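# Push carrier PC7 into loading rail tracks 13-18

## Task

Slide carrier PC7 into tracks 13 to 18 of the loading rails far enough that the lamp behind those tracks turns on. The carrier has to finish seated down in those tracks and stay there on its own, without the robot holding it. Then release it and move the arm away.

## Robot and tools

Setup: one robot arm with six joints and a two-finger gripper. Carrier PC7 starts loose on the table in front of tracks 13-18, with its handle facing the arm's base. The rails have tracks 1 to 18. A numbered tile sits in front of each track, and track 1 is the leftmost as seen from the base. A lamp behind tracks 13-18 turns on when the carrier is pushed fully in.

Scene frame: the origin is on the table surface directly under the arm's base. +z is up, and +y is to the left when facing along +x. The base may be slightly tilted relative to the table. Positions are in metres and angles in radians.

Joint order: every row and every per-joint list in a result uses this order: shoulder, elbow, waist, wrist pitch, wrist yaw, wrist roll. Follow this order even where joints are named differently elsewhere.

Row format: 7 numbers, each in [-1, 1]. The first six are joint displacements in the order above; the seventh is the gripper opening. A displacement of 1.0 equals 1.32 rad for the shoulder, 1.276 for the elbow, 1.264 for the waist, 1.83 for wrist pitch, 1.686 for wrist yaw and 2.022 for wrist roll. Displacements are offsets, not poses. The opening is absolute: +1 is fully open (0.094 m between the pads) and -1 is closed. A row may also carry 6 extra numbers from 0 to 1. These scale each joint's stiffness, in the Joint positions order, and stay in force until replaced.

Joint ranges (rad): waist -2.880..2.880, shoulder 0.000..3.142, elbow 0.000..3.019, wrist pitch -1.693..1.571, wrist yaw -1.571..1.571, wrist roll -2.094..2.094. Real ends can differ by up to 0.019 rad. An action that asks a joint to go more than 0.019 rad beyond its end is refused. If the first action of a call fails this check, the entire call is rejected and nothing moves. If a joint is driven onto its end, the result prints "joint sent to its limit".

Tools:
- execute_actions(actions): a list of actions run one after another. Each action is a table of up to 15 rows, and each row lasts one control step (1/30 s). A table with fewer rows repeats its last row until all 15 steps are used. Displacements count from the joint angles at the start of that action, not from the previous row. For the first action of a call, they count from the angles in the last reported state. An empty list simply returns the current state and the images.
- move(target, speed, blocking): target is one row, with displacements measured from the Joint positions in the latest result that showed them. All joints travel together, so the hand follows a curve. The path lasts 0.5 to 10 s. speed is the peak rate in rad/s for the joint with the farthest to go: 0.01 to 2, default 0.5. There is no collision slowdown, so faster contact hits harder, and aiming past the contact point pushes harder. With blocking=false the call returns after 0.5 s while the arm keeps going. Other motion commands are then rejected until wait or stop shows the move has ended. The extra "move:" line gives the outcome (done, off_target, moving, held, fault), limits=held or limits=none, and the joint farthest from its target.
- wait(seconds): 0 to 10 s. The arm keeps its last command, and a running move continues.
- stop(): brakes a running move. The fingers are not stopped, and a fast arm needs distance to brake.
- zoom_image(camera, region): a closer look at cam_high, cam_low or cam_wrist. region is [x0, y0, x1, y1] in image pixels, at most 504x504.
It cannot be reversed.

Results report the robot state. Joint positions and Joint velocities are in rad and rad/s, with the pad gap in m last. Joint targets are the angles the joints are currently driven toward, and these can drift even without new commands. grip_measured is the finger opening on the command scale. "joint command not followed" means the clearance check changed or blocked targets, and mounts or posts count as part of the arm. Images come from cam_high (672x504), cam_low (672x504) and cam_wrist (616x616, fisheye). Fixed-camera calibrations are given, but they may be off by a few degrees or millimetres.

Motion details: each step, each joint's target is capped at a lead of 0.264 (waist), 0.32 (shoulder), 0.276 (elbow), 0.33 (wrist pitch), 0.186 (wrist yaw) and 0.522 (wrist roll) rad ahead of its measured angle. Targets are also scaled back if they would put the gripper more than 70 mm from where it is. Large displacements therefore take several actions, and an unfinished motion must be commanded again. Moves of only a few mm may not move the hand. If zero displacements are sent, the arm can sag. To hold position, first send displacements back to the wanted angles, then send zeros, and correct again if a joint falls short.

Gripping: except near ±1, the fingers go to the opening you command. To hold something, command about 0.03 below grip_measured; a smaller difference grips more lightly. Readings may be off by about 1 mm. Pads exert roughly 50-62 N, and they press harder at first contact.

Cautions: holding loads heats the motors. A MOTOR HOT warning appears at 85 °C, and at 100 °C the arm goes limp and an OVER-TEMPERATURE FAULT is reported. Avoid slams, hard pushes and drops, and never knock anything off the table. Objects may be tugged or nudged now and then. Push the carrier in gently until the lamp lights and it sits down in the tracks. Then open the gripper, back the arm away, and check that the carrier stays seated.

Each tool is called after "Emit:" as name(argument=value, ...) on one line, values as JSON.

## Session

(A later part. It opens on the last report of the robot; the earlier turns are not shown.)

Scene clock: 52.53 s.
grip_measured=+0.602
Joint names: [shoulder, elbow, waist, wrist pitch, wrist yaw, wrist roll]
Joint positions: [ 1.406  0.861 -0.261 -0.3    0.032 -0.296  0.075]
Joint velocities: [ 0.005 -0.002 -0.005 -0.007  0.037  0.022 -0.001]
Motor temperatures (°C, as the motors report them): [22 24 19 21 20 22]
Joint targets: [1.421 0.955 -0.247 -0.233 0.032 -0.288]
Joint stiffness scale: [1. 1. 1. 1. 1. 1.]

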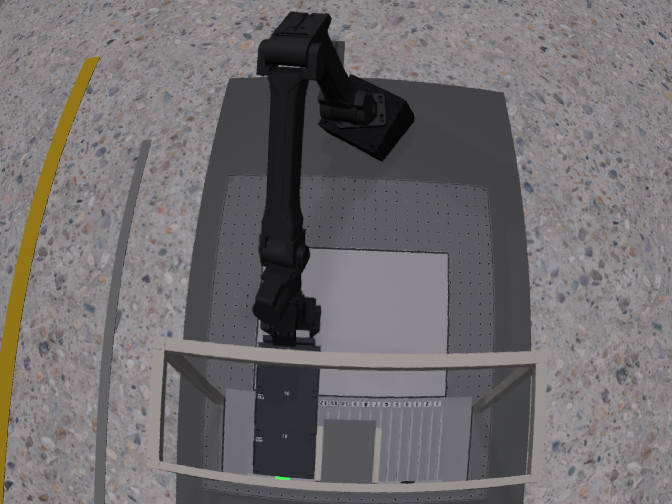

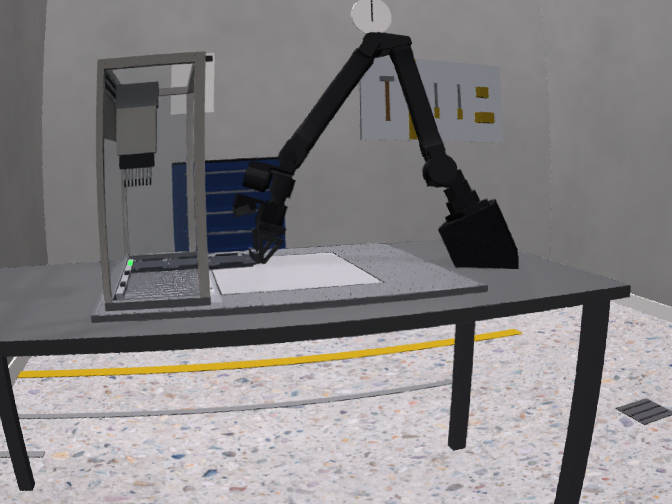

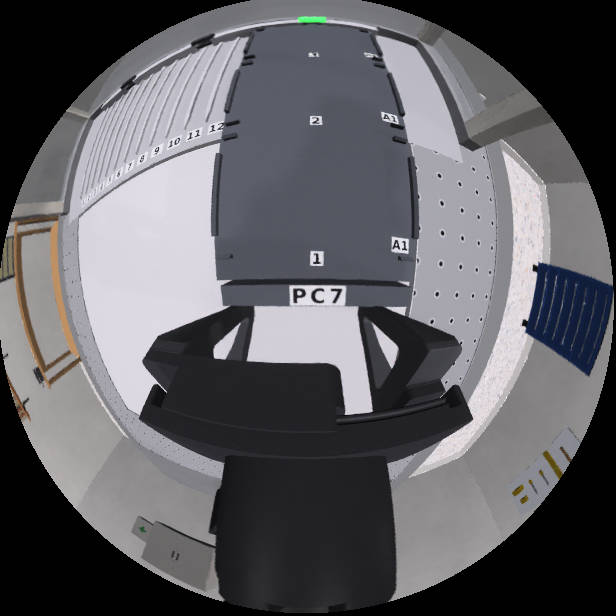

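Emit:
move(target=[-0.38, -0.3, 0, -0.1, 0, 0, 0.6], speed=0.5)

Scene clock: 54.23 s.
grip_measured=+0.602
Joint names: [shoulder, elbow, waist, wrist pitch, wrist yaw, wrist roll]
Joint positions: [ 0.905  0.483 -0.261 -0.467  0.032 -0.296  0.075]
Joint velocities: [ 0.005 -0.002 -0.005  0.007  0.007 -0.022  0.001]
Motor temperatures (°C, as the motors report them): [22 24 19 21 20 22]
Joint targets: [0.904 0.478 -0.261 -0.483 0.032 -0.296]
Joint stiffness scale: [1. 1. 1. 1. 1. 1.]
move: done; limits=none; farthest joint: the wrist pitch, 0.016 radians from its target (0.183 radians at the start)

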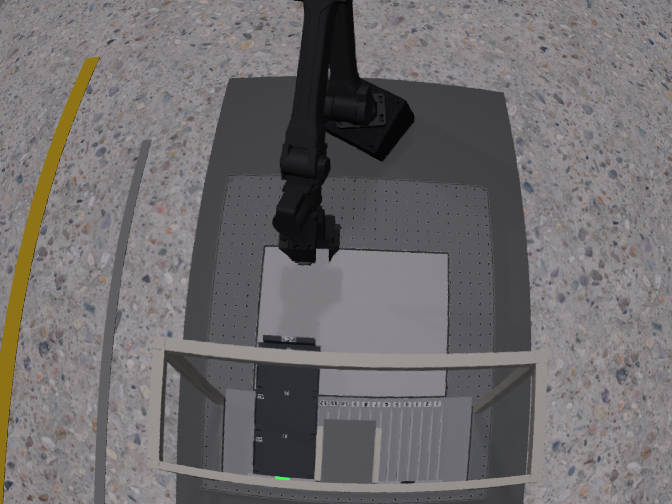

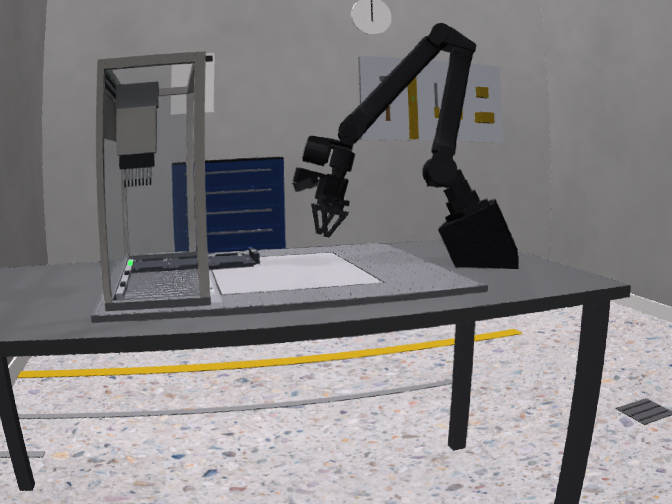

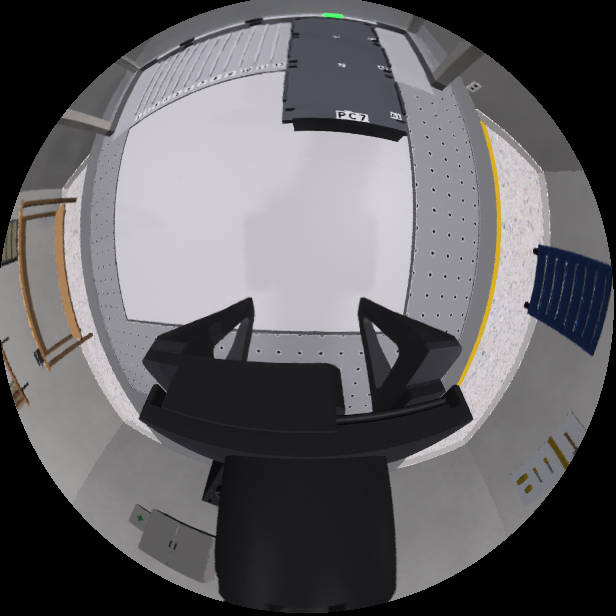

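Emit:
finished_scene(scene=1)

The scene is finished: the task was done.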